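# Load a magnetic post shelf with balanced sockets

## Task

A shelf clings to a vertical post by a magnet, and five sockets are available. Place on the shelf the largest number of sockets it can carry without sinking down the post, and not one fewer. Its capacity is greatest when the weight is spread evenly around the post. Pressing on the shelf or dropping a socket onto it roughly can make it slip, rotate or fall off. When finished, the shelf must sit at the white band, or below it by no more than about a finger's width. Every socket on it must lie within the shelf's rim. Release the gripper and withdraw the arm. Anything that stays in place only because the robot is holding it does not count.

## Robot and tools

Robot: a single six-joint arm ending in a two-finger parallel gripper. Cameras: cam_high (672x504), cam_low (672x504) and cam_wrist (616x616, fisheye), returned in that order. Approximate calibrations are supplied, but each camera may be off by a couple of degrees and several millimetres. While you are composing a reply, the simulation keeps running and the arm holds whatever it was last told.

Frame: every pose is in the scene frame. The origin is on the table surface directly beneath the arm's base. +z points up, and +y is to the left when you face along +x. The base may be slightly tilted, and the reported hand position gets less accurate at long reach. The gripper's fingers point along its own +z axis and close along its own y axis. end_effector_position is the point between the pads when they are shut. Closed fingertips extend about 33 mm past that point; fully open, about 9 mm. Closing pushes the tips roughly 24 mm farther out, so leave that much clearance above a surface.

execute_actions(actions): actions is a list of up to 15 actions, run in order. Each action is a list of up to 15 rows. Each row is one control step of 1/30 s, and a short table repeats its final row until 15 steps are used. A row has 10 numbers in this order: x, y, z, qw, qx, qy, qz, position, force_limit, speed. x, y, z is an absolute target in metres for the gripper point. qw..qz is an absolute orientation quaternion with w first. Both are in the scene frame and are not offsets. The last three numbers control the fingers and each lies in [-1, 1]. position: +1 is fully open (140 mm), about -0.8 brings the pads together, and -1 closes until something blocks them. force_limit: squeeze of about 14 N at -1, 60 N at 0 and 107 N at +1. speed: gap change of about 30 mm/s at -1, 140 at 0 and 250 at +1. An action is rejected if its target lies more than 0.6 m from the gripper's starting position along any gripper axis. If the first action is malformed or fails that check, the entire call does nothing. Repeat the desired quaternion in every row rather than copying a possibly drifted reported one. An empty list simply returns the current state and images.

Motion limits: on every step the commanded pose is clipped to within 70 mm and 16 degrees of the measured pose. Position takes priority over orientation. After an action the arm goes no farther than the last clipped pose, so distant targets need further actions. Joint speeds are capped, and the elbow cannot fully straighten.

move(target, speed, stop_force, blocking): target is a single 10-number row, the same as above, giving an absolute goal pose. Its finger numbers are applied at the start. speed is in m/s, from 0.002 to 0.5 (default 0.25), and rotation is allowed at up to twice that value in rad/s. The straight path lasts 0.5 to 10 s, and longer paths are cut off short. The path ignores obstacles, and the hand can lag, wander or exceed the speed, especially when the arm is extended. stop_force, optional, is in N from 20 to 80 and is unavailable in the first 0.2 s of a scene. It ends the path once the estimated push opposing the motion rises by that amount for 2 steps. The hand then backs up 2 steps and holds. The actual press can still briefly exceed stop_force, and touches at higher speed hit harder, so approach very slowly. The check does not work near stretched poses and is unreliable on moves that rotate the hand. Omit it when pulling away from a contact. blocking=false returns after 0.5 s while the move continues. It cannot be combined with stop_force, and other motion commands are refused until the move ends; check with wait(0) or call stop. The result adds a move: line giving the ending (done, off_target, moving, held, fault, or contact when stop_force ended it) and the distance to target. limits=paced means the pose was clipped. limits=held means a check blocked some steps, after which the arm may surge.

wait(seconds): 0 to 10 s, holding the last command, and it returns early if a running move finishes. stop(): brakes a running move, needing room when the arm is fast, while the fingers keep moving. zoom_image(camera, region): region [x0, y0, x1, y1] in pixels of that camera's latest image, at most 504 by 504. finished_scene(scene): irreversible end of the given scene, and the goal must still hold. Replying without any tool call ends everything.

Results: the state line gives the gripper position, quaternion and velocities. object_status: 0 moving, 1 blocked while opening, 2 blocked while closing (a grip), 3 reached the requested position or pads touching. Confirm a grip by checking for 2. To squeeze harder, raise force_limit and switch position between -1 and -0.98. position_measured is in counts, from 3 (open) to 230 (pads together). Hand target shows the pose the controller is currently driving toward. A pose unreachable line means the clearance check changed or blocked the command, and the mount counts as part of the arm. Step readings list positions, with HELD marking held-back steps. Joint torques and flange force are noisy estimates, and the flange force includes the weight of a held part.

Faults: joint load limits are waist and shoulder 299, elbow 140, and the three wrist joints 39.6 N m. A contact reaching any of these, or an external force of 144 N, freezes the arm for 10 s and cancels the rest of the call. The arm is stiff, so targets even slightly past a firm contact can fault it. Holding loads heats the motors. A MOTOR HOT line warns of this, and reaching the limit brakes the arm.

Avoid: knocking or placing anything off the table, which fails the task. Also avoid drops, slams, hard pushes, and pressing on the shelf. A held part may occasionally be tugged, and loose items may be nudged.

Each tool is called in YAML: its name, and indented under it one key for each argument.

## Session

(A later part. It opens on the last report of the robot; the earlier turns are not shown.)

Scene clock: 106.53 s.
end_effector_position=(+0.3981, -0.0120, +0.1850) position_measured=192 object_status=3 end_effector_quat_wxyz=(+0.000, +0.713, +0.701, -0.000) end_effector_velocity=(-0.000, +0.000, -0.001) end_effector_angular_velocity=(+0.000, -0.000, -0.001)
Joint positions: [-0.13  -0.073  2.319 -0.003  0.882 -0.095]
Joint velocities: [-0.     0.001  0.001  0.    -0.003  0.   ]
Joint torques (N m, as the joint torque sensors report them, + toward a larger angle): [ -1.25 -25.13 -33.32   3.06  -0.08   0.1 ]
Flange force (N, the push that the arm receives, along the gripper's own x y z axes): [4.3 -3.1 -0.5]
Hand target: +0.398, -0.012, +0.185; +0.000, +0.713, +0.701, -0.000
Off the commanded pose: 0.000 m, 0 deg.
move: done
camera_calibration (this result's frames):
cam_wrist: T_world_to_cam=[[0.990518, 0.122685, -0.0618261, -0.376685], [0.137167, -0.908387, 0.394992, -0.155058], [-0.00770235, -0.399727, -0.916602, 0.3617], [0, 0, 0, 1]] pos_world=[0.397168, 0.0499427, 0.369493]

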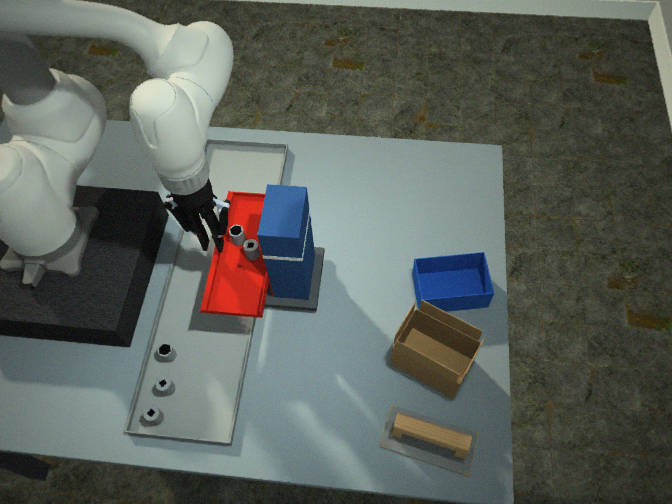

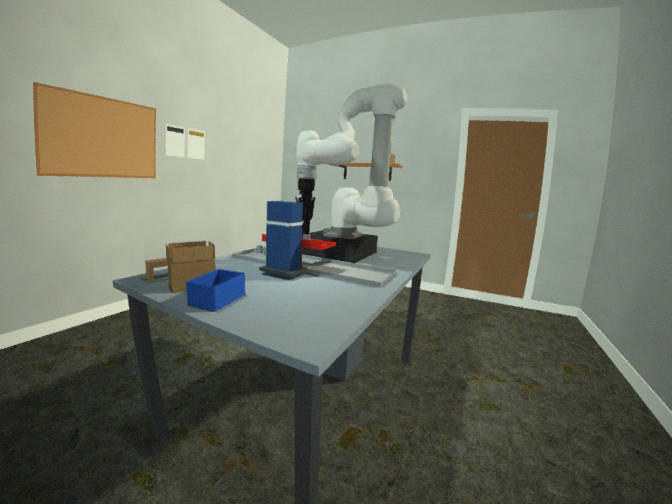

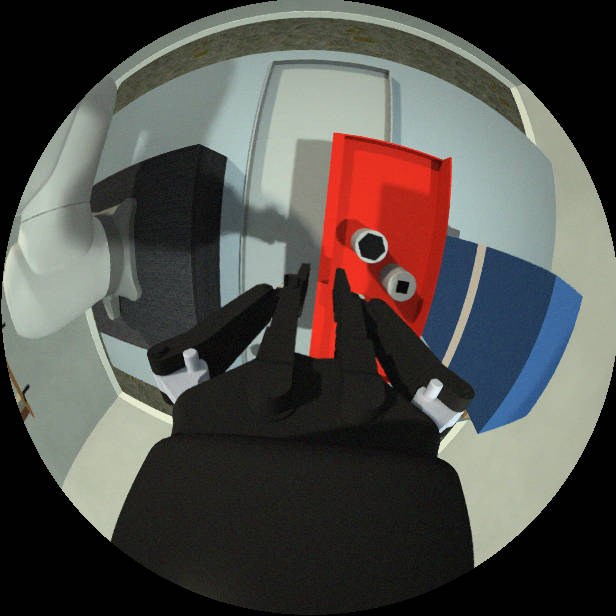

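move:
  target: [0.398,-0.012,0.159,0,0.708,0.7062,0,-0.5,0,-1]
  speed: 0.015

move:
  target: [0.398,-0.012,0.159,0,0.708,0.7062,0,-1,0,-1]

Scene clock: 111.60 s.
end_effector_position=(+0.3980, -0.0120, +0.1590) position_measured=192 object_status=3 end_effector_quat_wxyz=(+0.000, +0.708, +0.706, -0.000) end_effector_velocity=(+0.001, +0.001, -0.000) end_effector_angular_velocity=(+0.000, -0.002, +0.002)
Joint positions: [-0.13  -0.035  2.345 -0.003  0.818 -0.109]
Joint velocities: [ 0.002  0.001  0.     0.    -0.003 -0.   ]
Joint torques (N m, as the joint torque sensors report them, + toward a larger angle): [ -1.26 -27.91 -31.13   2.89  -0.08  -0.04]
Flange force (N, the push that the arm receives, along the gripper's own x y z axes): [5.2 -1.5 -0.5]
Hand target: +0.398, -0.012, +0.159; +0.000, +0.708, +0.706, -0.000
Off the commanded pose: 0.000 m, 0 deg.
move: done
camera_calibration (this result's frames):
cam_wrist: T_world_to_cam=[[0.988566, 0.137529, -0.061828, -0.377267], [0.150778, -0.906233, 0.394978, -0.150164], [-0.00170985, -0.399784, -0.916608, 0.335514], [0, 0, 0, 1]] pos_world=[0.396169, 0.0499344, 0.34352]

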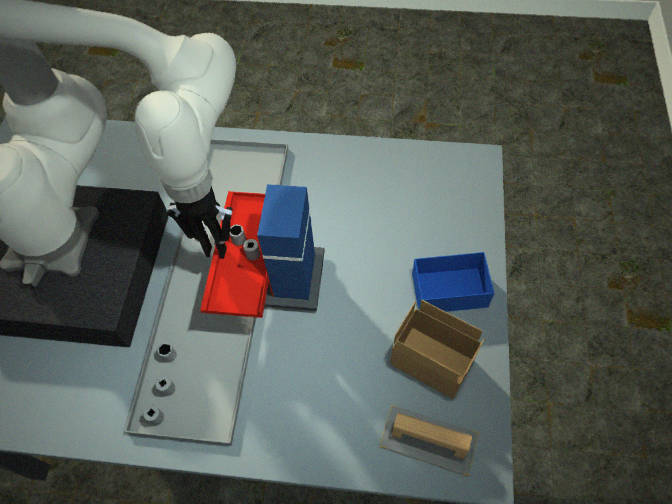

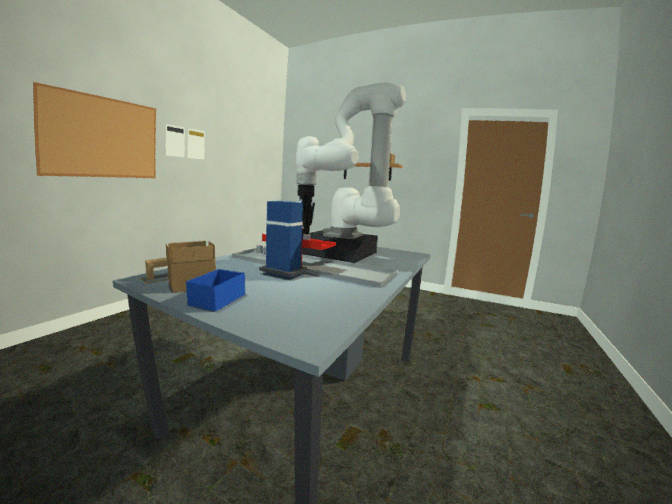

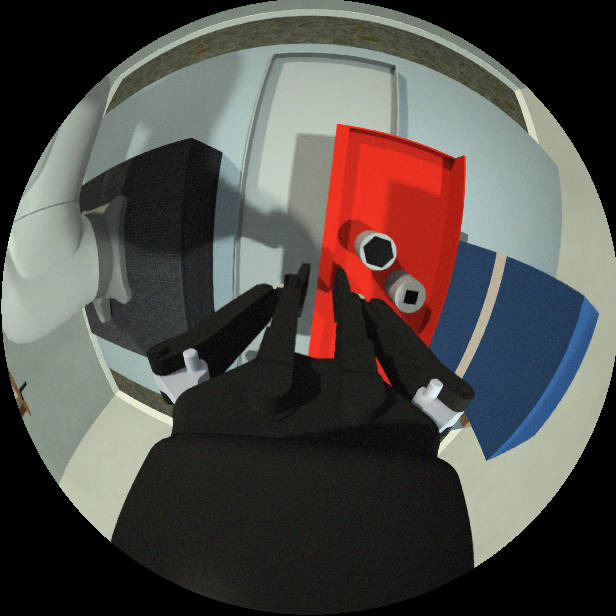

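Scene clock: 112.33 s.
end_effector_position=(+0.3980, -0.0120, +0.1590) position_measured=217 object_status=0 end_effector_quat_wxyz=(-0.000, +0.708, +0.706, -0.000) end_effector_velocity=(-0.001, -0.000, -0.000) end_effector_angular_velocity=(-0.000, +0.001, +0.000)
Joint positions: [-0.13  -0.035  2.345 -0.003  0.818 -0.11 ]
Joint velocities: [-0.     0.     0.001 -0.     0.    -0.   ]
Joint torques (N m, as the joint torque sensors report them, + toward a larger angle): [ -1.44 -27.47 -27.03   2.66   2.2    0.3 ]
Flange force (N, the push that the arm receives, along the gripper's own x y z axes): [4.1 4.8 1.5]
Hand target: +0.398, -0.012, +0.159; +0.000, +0.708, +0.706, -0.000
Off the commanded pose: 0.000 m, 0 deg.
move: done
camera_calibration (this result's frames):
cam_wrist: T_world_to_cam=[[0.988553, 0.137611, -0.0618553, -0.377214], [0.150864, -0.906222, 0.39497, -0.150161], [-0.00170249, -0.399781, -0.916609, 0.335456], [0, 0, 0, 1]] pos_world=[0.396121, 0.049938, 0.343458]

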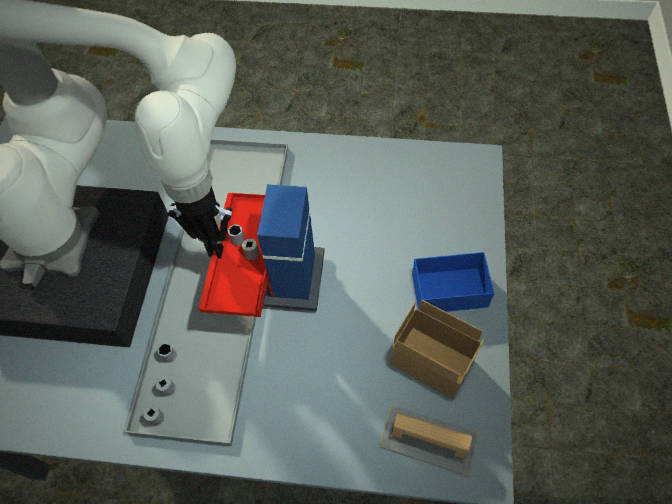

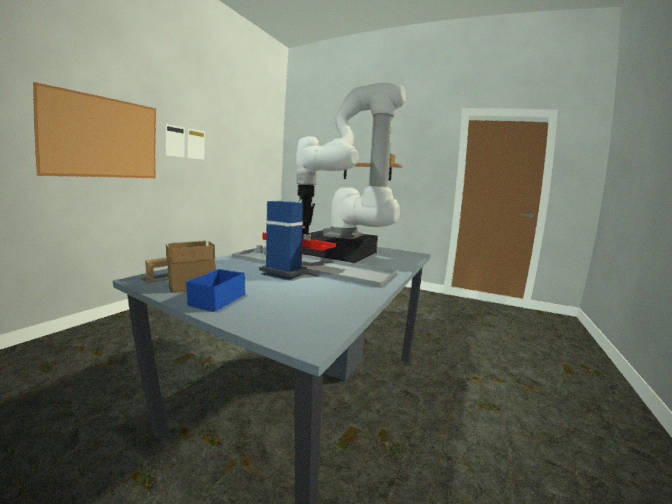

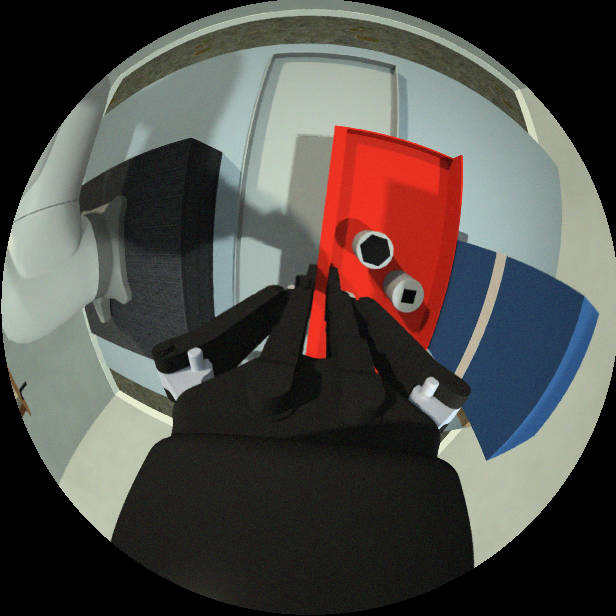

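move:
  target: [0.4003,-0.012,0.1595,0,0.708,0.7062,0,-1,0,-1]
  speed: 0.003

zoom_image:
  camera: "cam_low"
  region: [250,195,350,285]

Scene clock: 115.87 s.
end_effector_position=(+0.4002, -0.0120, +0.1595) position_measured=217 object_status=2 end_effector_quat_wxyz=(-0.000, +0.708, +0.706, -0.000) end_effector_velocity=(+0.001, +0.000, +0.001) end_effector_angular_velocity=(+0.000, -0.003, -0.001)
Joint positions: [-0.13  -0.032  2.341 -0.004  0.819 -0.109]
Joint velocities: [ 0.    -0.002 -0.001  0.001  0.     0.001]
Joint torques (N m, as the joint torque sensors report them, + toward a larger angle): [  6.04 -21.51 -41.48   7.37 -11.8    0.44]
Flange force (N, the push that the arm receives, along the gripper's own x y z axes): [-14.0 -32.1 -30.1]
Hand target: +0.400, -0.012, +0.160; -0.000, +0.708, +0.706, +0.000
Off the commanded pose: 0.000 m, 0 deg.
move: done
camera_calibration (this result's frames):
cam_wrist: T_world_to_cam=[[0.988541, 0.1376, -0.062067, -0.379305], [0.150938, -0.906233, 0.394917, -0.150718], [-0.00190669, -0.39976, -0.916618, 0.336022], [0, 0, 0, 1]] pos_world=[0.398348, 0.0499348, 0.343983]

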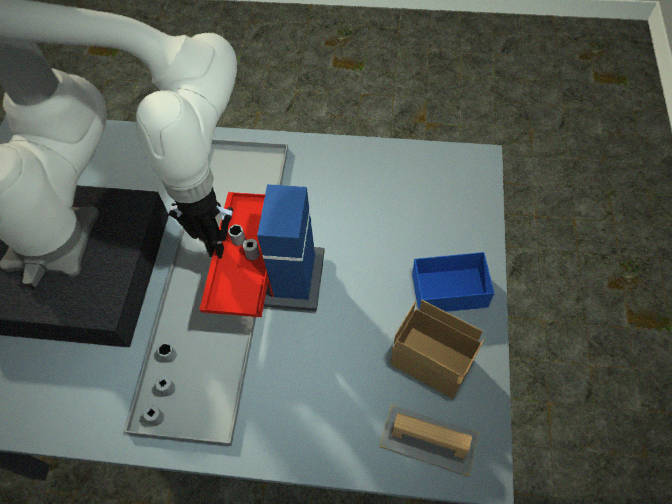

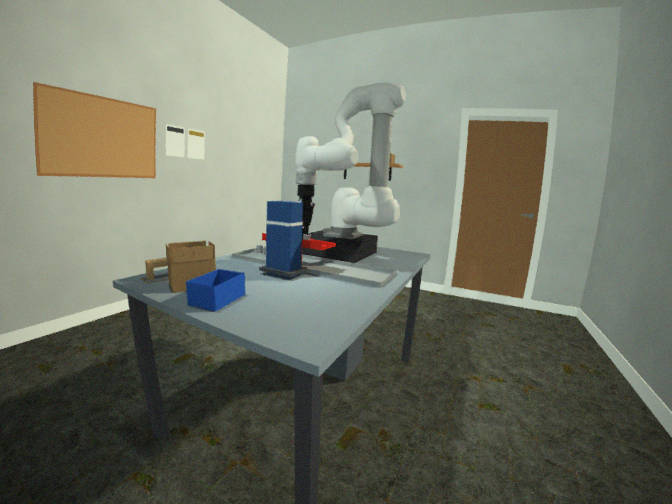

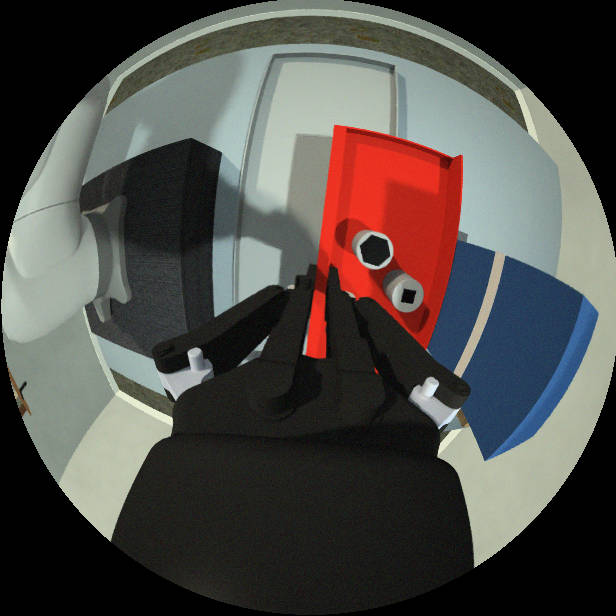

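Region (250, 195, 350, 285) of cam_low's 672x504 image, scaled by 5.040, with more detail than that image has; it fills the top 454 rows of this view, and the rest is white.

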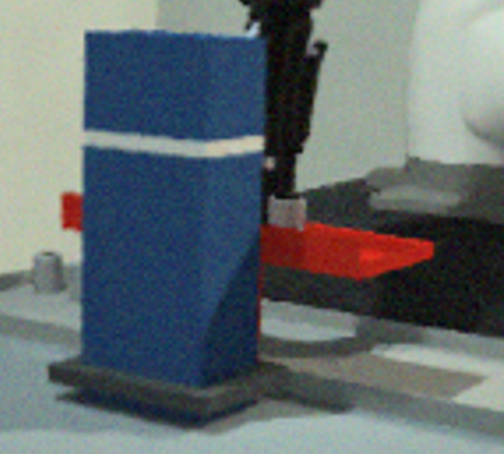

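It's gripped tilted; release and regrip here.

move:
  target: [0.400,-0.012,0.1595,0,0.708,0.7062,0,-0.5,0,-1]
  speed: 0.003

move:
  target: [0.400,-0.012,0.1595,0,0.708,0.7062,0,-1,0,-1]
  speed: 0.003

wait:
  seconds: 1

Scene clock: 120.83 s.
end_effector_position=(+0.4000, -0.0119, +0.1595) position_measured=192 object_status=0 end_effector_quat_wxyz=(-0.000, +0.708, +0.706, -0.000) end_effector_velocity=(-0.000, +0.000, +0.000) end_effector_angular_velocity=(-0.000, -0.001, -0.000)
Joint positions: [-0.13  -0.032  2.341 -0.003  0.819 -0.109]
Joint velocities: [ 0.    -0.001  0.     0.     0.     0.   ]
Joint torques (N m, as the joint torque sensors report them, + toward a larger angle): [ -0.83 -29.26 -30.57   3.01  -0.21   0.25]
Flange force (N, the push that the arm receives, along the gripper's own x y z axes): [2.8 1.2 0.6]
Hand target: +0.400, -0.012, +0.159; +0.000, +0.708, +0.706, -0.000
Off the commanded pose: 0.000 m, 0 deg.
move: done
camera_calibration (this result's frames):
cam_wrist: T_world_to_cam=[[0.988535, 0.137723, -0.0618917, -0.379156], [0.150981, -0.906219, 0.394932, -0.150635], [-0.00169622, -0.399748, -0.916623, 0.335927], [0, 0, 0, 1]] pos_world=[0.398122, 0.0499964, 0.343942]

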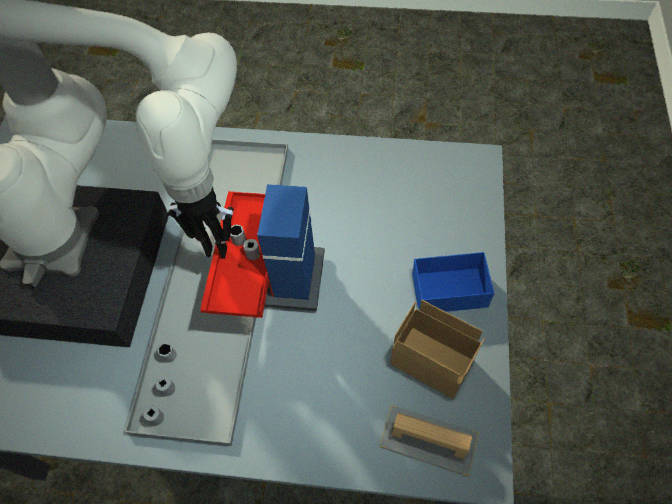

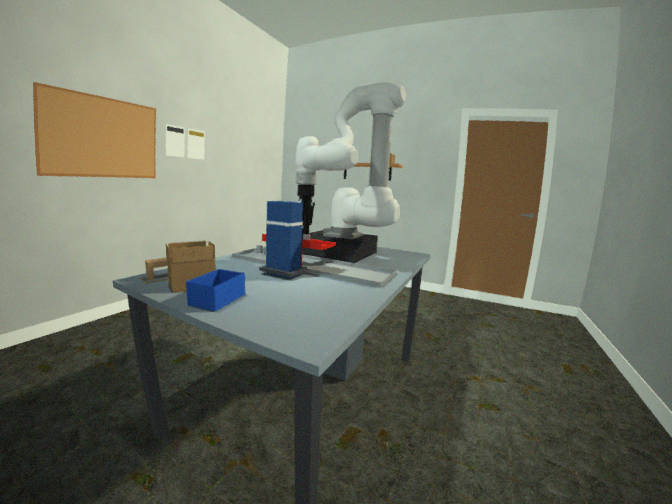

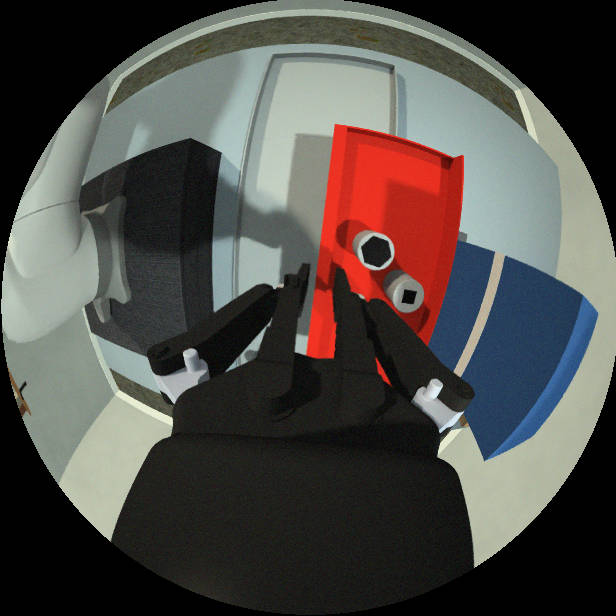

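Scene clock: 121.57 s.
end_effector_position=(+0.4001, -0.0120, +0.1595) position_measured=217 object_status=0 end_effector_quat_wxyz=(+0.000, +0.708, +0.706, +0.000) end_effector_velocity=(+0.000, +0.001, -0.000) end_effector_angular_velocity=(+0.000, -0.000, +0.003)
Joint positions: [-0.13  -0.032  2.341 -0.003  0.819 -0.109]
Joint velocities: [ 0.002  0.    -0.     0.    -0.    -0.001]
Joint torques (N m, as the joint torque sensors report them, + toward a larger angle): [  0.12 -27.4  -22.69   3.02   3.81   0.51]
Flange force (N, the push that the arm receives, along the gripper's own x y z axes): [-0.3 10.8 0.4]
Hand target: +0.400, -0.012, +0.159; +0.000, +0.708, +0.706, +0.000
Off the commanded pose: 0.000 m, 0 deg.
move: done
camera_calibration (this result's frames):
cam_wrist: T_world_to_cam=[[0.988562, 0.13763, -0.0616674, -0.379244], [0.150806, -0.906215, 0.395008, -0.150659], [-0.00151899, -0.39979, -0.916606, 0.335862], [0, 0, 0, 1]] pos_world=[0.398137, 0.0499401, 0.343978]

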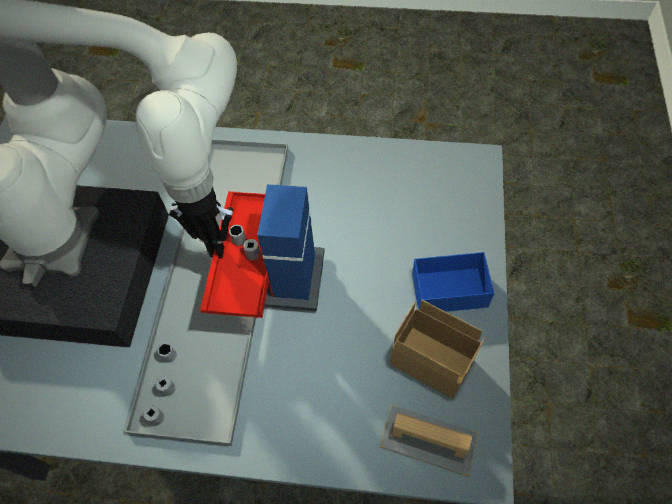

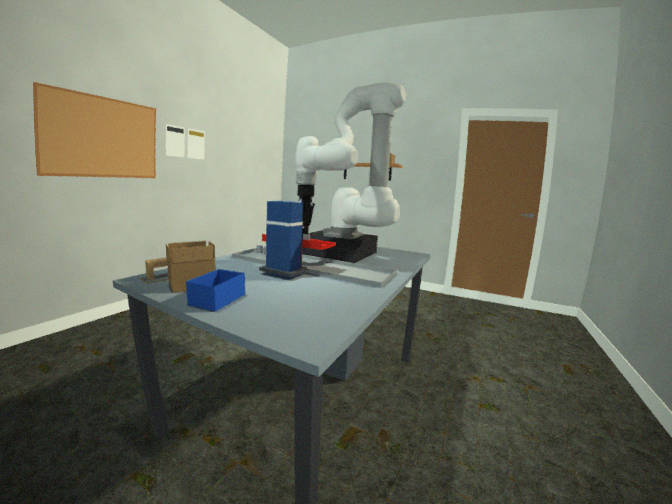

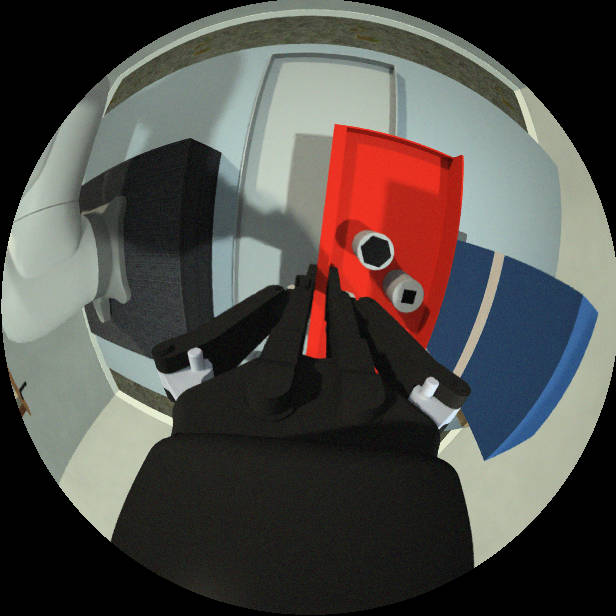

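Scene clock: 122.57 s.
end_effector_position=(+0.4000, -0.0120, +0.1595) position_measured=217 object_status=2 end_effector_quat_wxyz=(+0.000, +0.708, +0.706, -0.000) end_effector_velocity=(+0.001, -0.000, +0.001) end_effector_angular_velocity=(-0.001, -0.002, +0.001)
Joint positions: [-0.13  -0.032  2.341 -0.003  0.819 -0.109]
Joint velocities: [-0.    -0.001 -0.001 -0.001 -0.    -0.   ]
Joint torques (N m, as the joint torque sensors report them, + toward a larger angle): [  0.37 -27.   -22.4    3.22   4.52   0.48]
Flange force (N, the push that the arm receives, along the gripper's own x y z axes): [-1.3 10.6 1.3]
Hand target: +0.400, -0.012, +0.159; +0.000, +0.708, +0.706, +0.000
Off the commanded pose: 0.000 m, 0 deg.
wait: 1.00 s; at rest by 0.17 s
camera_calibration (this result's frames):
cam_wrist: T_world_to_cam=[[0.988556, 0.137606, -0.0618122, -0.37917], [0.150842, -0.906226, 0.394971, -0.150657], [-0.00166535, -0.399775, -0.916612, 0.335923], [0, 0, 0, 1]] pos_world=[0.398116, 0.0499409, 0.343979]

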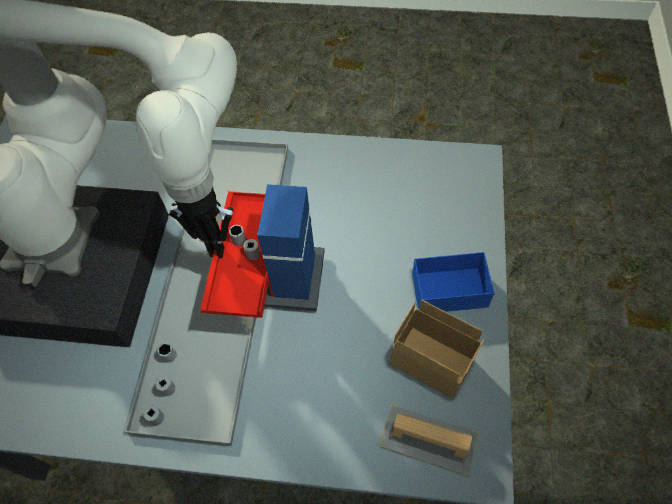

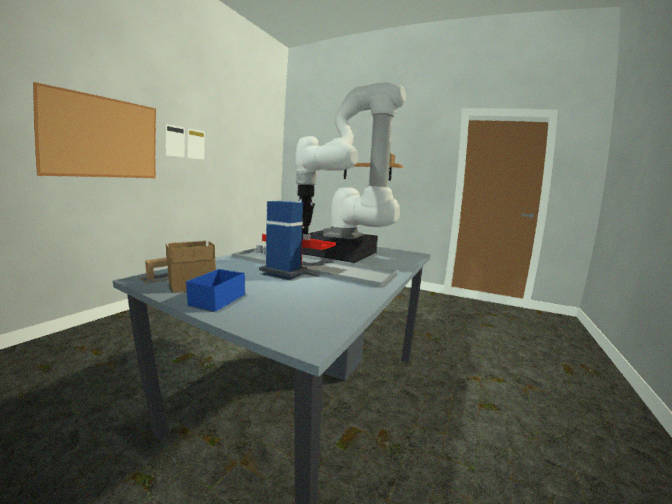

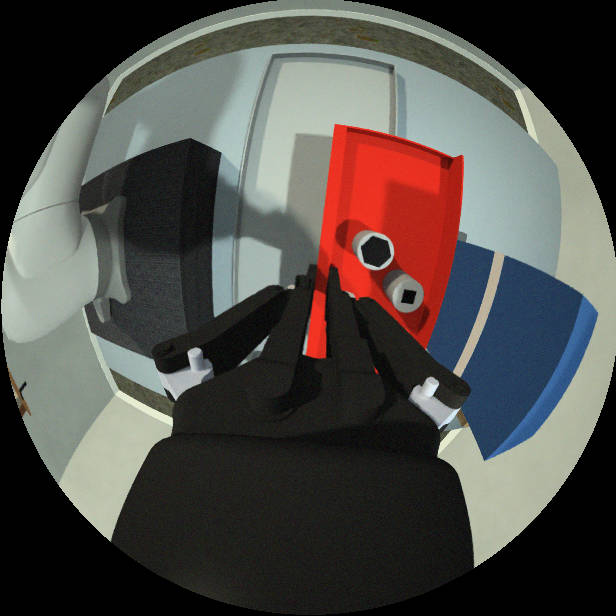

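move:
  target: [0.3997,-0.012,0.219,0,0.708,0.7062,0,-1,0,-1]
  speed: 0.02

move:
  target: [0.4008,-0.012,0.219,0,0.708,0.7062,0,-1,0,-1]
  speed: 0.002

zoom_image:
  camera: "cam_low"
  region: [250,195,350,285]

Scene clock: 128.50 s.
end_effector_position=(+0.3996, -0.0120, +0.2190) position_measured=217 object_status=2 end_effector_quat_wxyz=(-0.000, +0.708, +0.706, +0.000) end_effector_velocity=(+0.000, -0.000, +0.001) end_effector_angular_velocity=(+0.000, -0.001, -0.001)
Joint positions: [-0.129 -0.115  2.28  -0.003  0.963 -0.109]
Joint velocities: [-0.001 -0.001 -0.002  0.001  0.002  0.   ]
Joint torques (N m, as the joint torque sensors report them, + toward a larger angle): [ -0.45 -24.47 -25.92   2.98   5.3    0.18]
Flange force (N, the push that the arm receives, along the gripper's own x y z axes): [1.7 15.2 4.0]
Hand target: +0.400, -0.012, +0.219; -0.000, +0.708, +0.706, +0.000
Off the commanded pose: 0.000 m, 0 deg.
move: done
camera_calibration (this result's frames):
cam_wrist: T_world_to_cam=[[0.988551, 0.137649, -0.0618068, -0.375092], [0.15088, -0.906246, 0.394909, -0.174062], [-0.00165324, -0.399713, -0.916639, 0.390471], [0, 0, 0, 1]] pos_world=[0.397705, 0.0499646, 0.403476]

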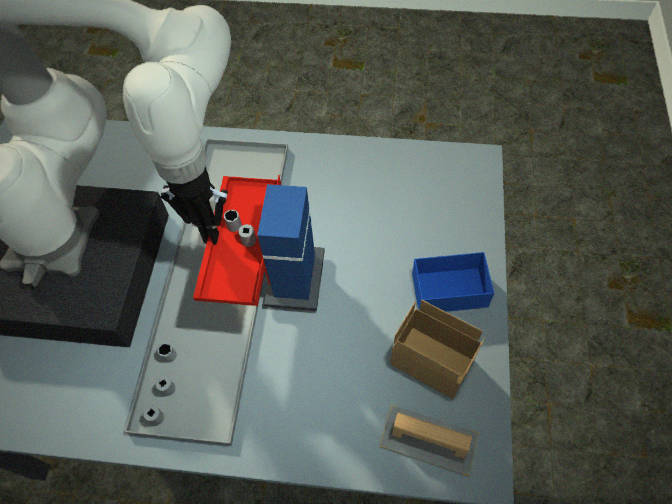

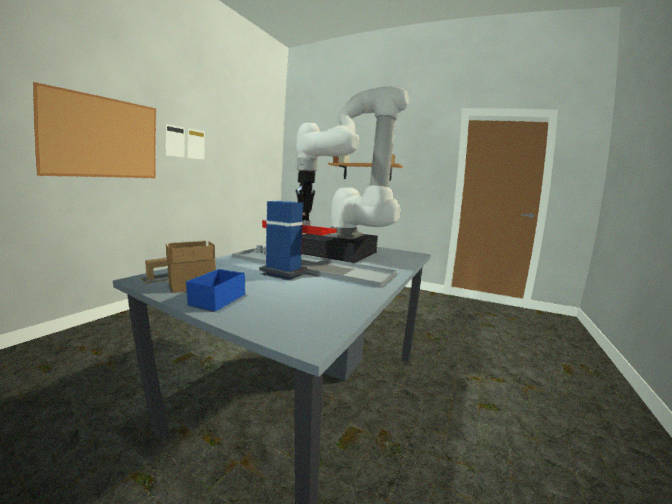

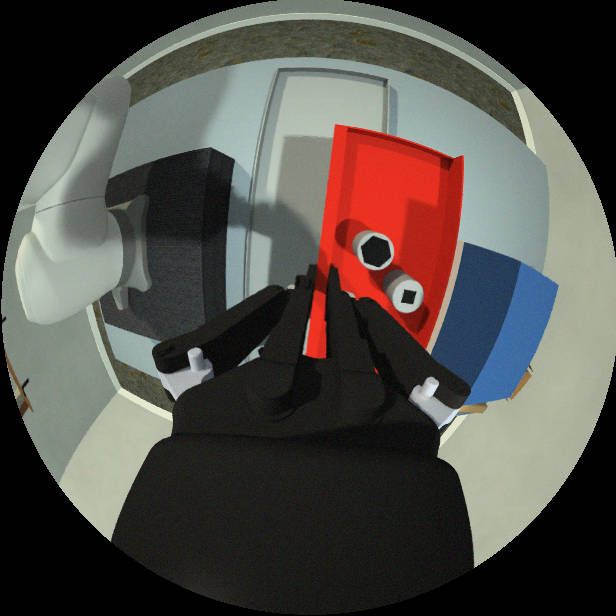

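Scene clock: 129.33 s.
end_effector_position=(+0.4006, -0.0120, +0.2190) position_measured=217 object_status=2 end_effector_quat_wxyz=(-0.000, +0.708, +0.706, -0.000) end_effector_velocity=(+0.000, -0.001, +0.000) end_effector_angular_velocity=(-0.000, +0.000, -0.002)
Joint positions: [-0.129 -0.112  2.278 -0.003  0.963 -0.109]
Joint velocities: [-0.002  0.    -0.001 -0.001  0.    -0.   ]
Joint torques (N m, as the joint torque sensors report them, + toward a larger angle): [ -0.6  -24.4  -42.26   4.09  -5.27   0.71]
Flange force (N, the push that the arm receives, along the gripper's own x y z axes): [1.1 -12.2 -2.3]
Hand target: +0.401, -0.012, +0.219; -0.000, +0.708, +0.706, -0.000
Off the commanded pose: 0.000 m, 0 deg.
move: done
camera_calibration (this result's frames):
cam_wrist: T_world_to_cam=[[0.988535, 0.13759, -0.0621852, -0.376045], [0.150976, -0.906257, 0.394847, -0.174255], [-0.00202902, -0.399709, -0.91664, 0.390616], [0, 0, 0, 1]] pos_world=[0.398835, 0.0499531, 0.403474]

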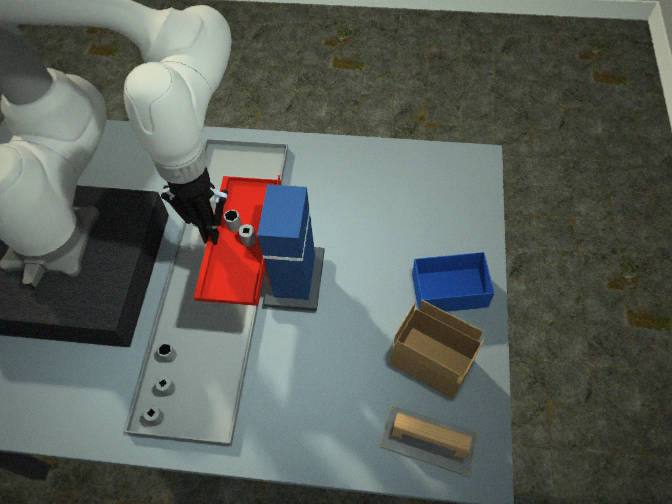

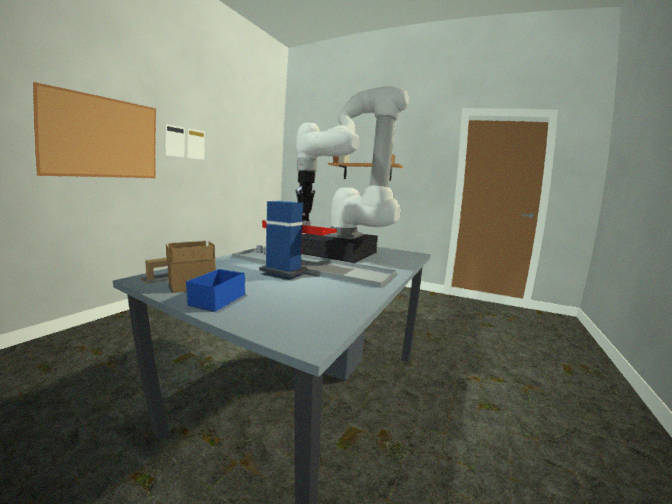

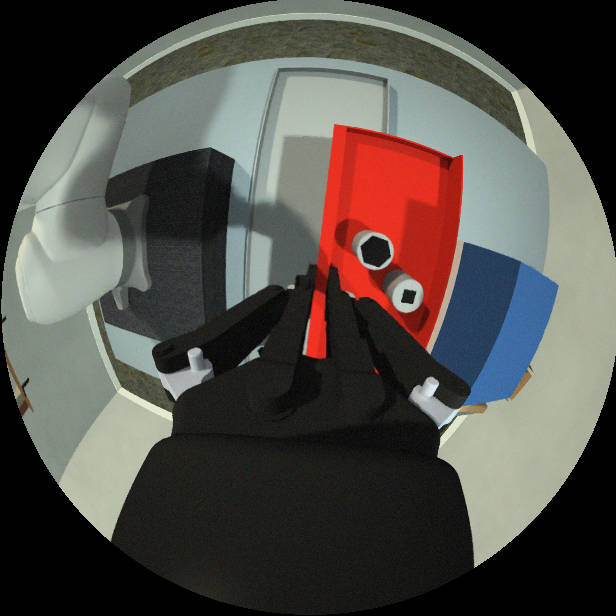

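Region (250, 195, 350, 285) of cam_low's 672x504 image, scaled by 5.040, with more detail than that image has; it fills the top 454 rows of this view, and the rest is white.

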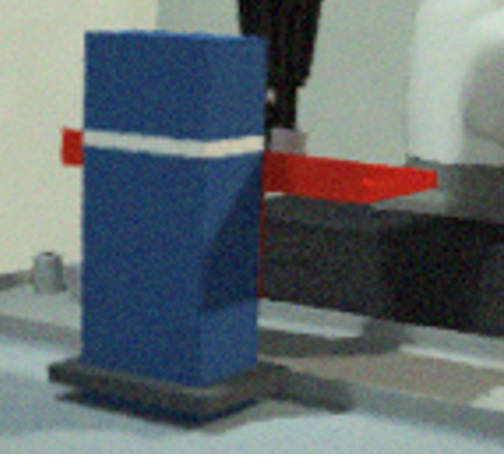

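move:
  target: [0.4008,-0.012,0.219,0,0.708,0.7062,0,-0.5,0,-1]

move:
  target: [0.4008,-0.012,0.38,0,0.708,0.7062,0,-0.5,0,-1]
  speed: 0.1

Scene clock: 132.83 s.
end_effector_position=(+0.4008, -0.0120, +0.2190) position_measured=192 object_status=0 end_effector_quat_wxyz=(-0.000, +0.708, +0.706, -0.000) end_effector_velocity=(+0.000, -0.000, +0.000) end_effector_angular_velocity=(+0.001, -0.001, -0.003)
Joint positions: [-0.129 -0.112  2.278 -0.003  0.963 -0.109]
Joint velocities: [-0.002 -0.    -0.     0.001  0.     0.001]
Joint torques (N m, as the joint torque sensors report them, + toward a larger angle): [ -1.08 -23.36 -34.65   3.21   0.     0.14]
Flange force (N, the push that the arm receives, along the gripper's own x y z axes): [3.1 -1.1 -0.3]
Hand target: +0.401, -0.012, +0.219; +0.000, +0.708, +0.706, -0.000
Off the commanded pose: 0.000 m, 0 deg.
move: done
camera_calibration (this result's frames):
cam_wrist: T_world_to_cam=[[0.988557, 0.13758, -0.0618641, -0.376276], [0.150839, -0.906235, 0.394949, -0.17426], [-0.00172635, -0.399761, -0.916618, 0.390465], [0, 0, 0, 1]] pos_world=[0.398929, 0.0499406, 0.403453]

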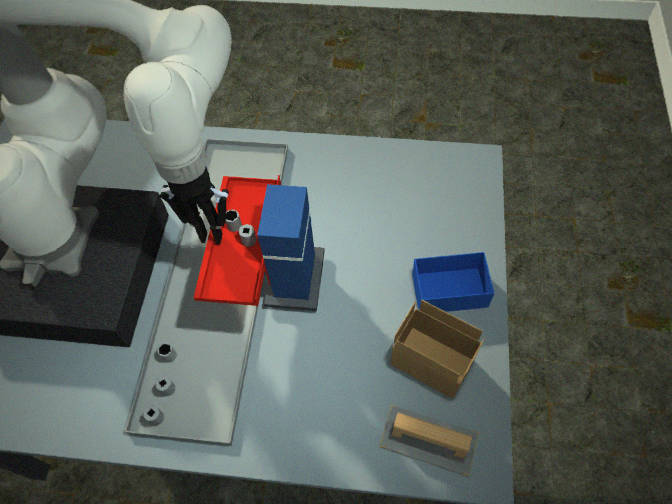

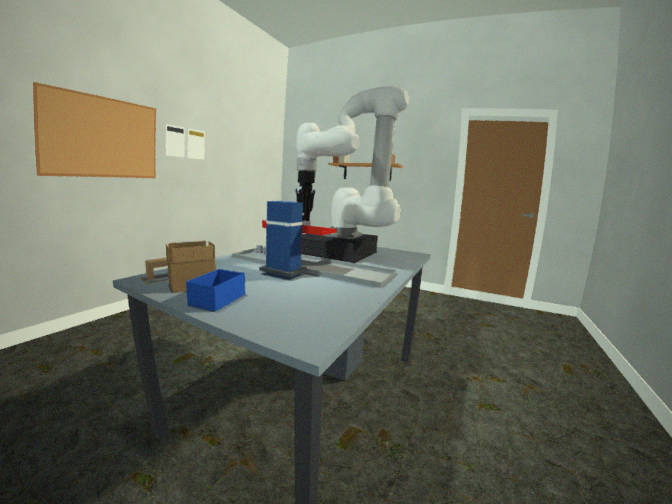

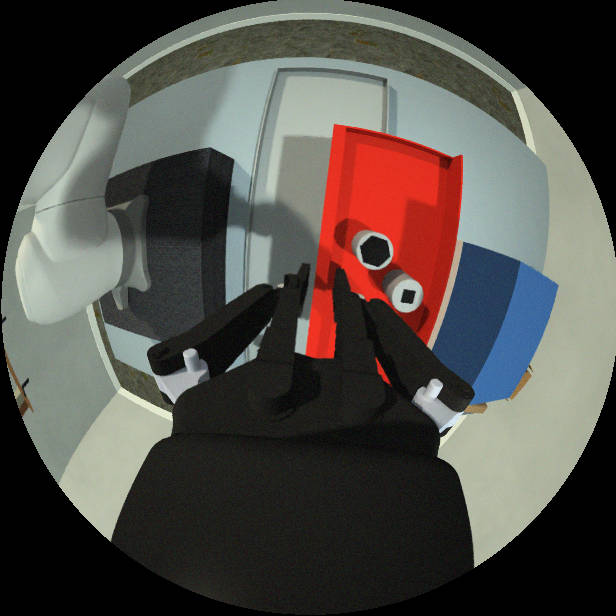

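Scene clock: 134.83 s.
end_effector_position=(+0.4005, -0.0119, +0.3800) position_measured=192 object_status=3 end_effector_quat_wxyz=(-0.000, +0.708, +0.706, +0.000) end_effector_velocity=(+0.000, -0.000, +0.000) end_effector_angular_velocity=(-0.000, +0.002, +0.001)
Joint positions: [-0.128 -0.246  2.065 -0.003  1.309 -0.109]
Joint velocities: [-0.     0.001 -0.001 -0.     0.002 -0.001]
Joint torques (N m, as the joint torque sensors report them, + toward a larger angle): [ -0.91 -16.65 -40.95   3.88  -0.23   0.35]
Flange force (N, the push that the arm receives, along the gripper's own x y z axes): [2.1 0.3 1.1]
Hand target: +0.401, -0.012, +0.380; -0.000, +0.708, +0.706, +0.000
Off the commanded pose: 0.000 m, 0 deg.
move: done
camera_calibration (this result's frames):
cam_wrist: T_world_to_cam=[[0.988538, 0.137745, -0.0617976, -0.366047], [0.150964, -0.906256, 0.394855, -0.237769], [-0.00161501, -0.399659, -0.916663, 0.538089], [0, 0, 0, 1]] pos_world=[0.398615, 0.0499942, 0.56451]

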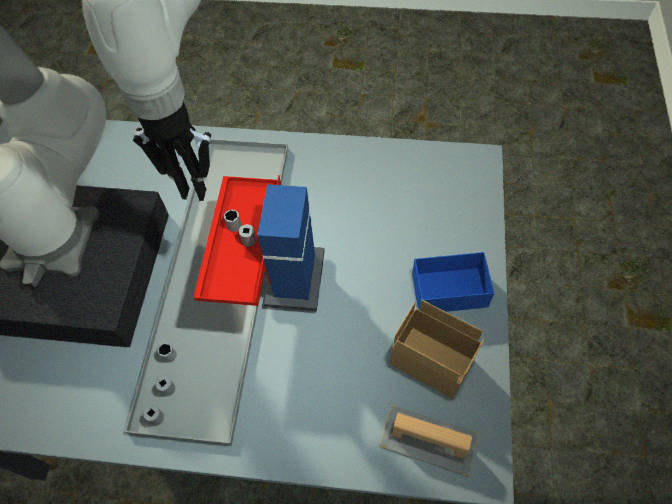

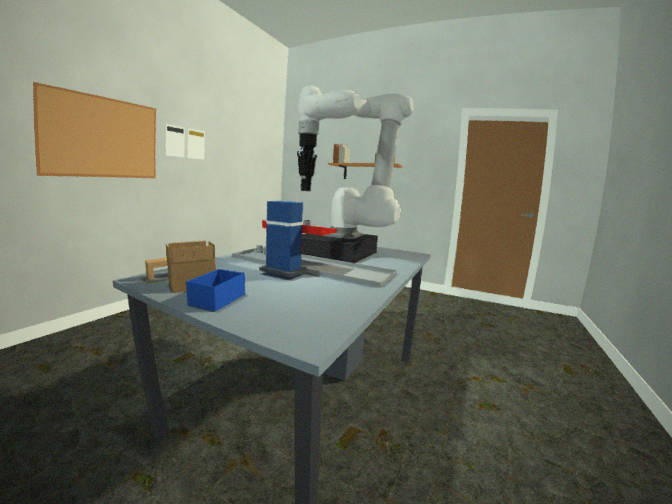

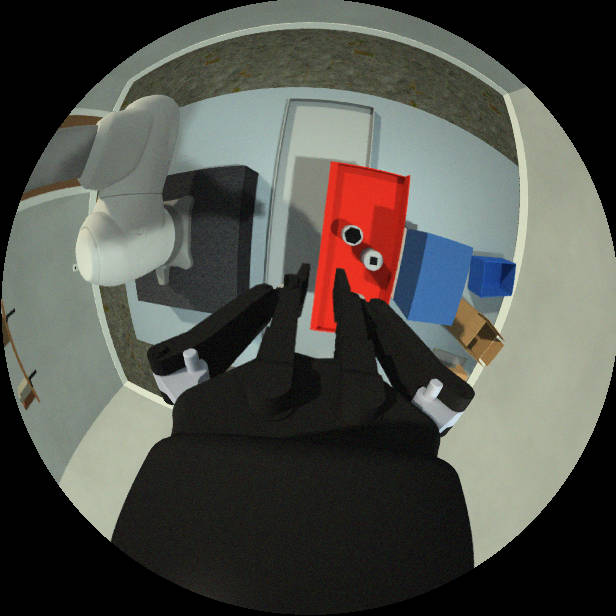

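finished_scene:
  scene: 2

The scene is finished: the task was done.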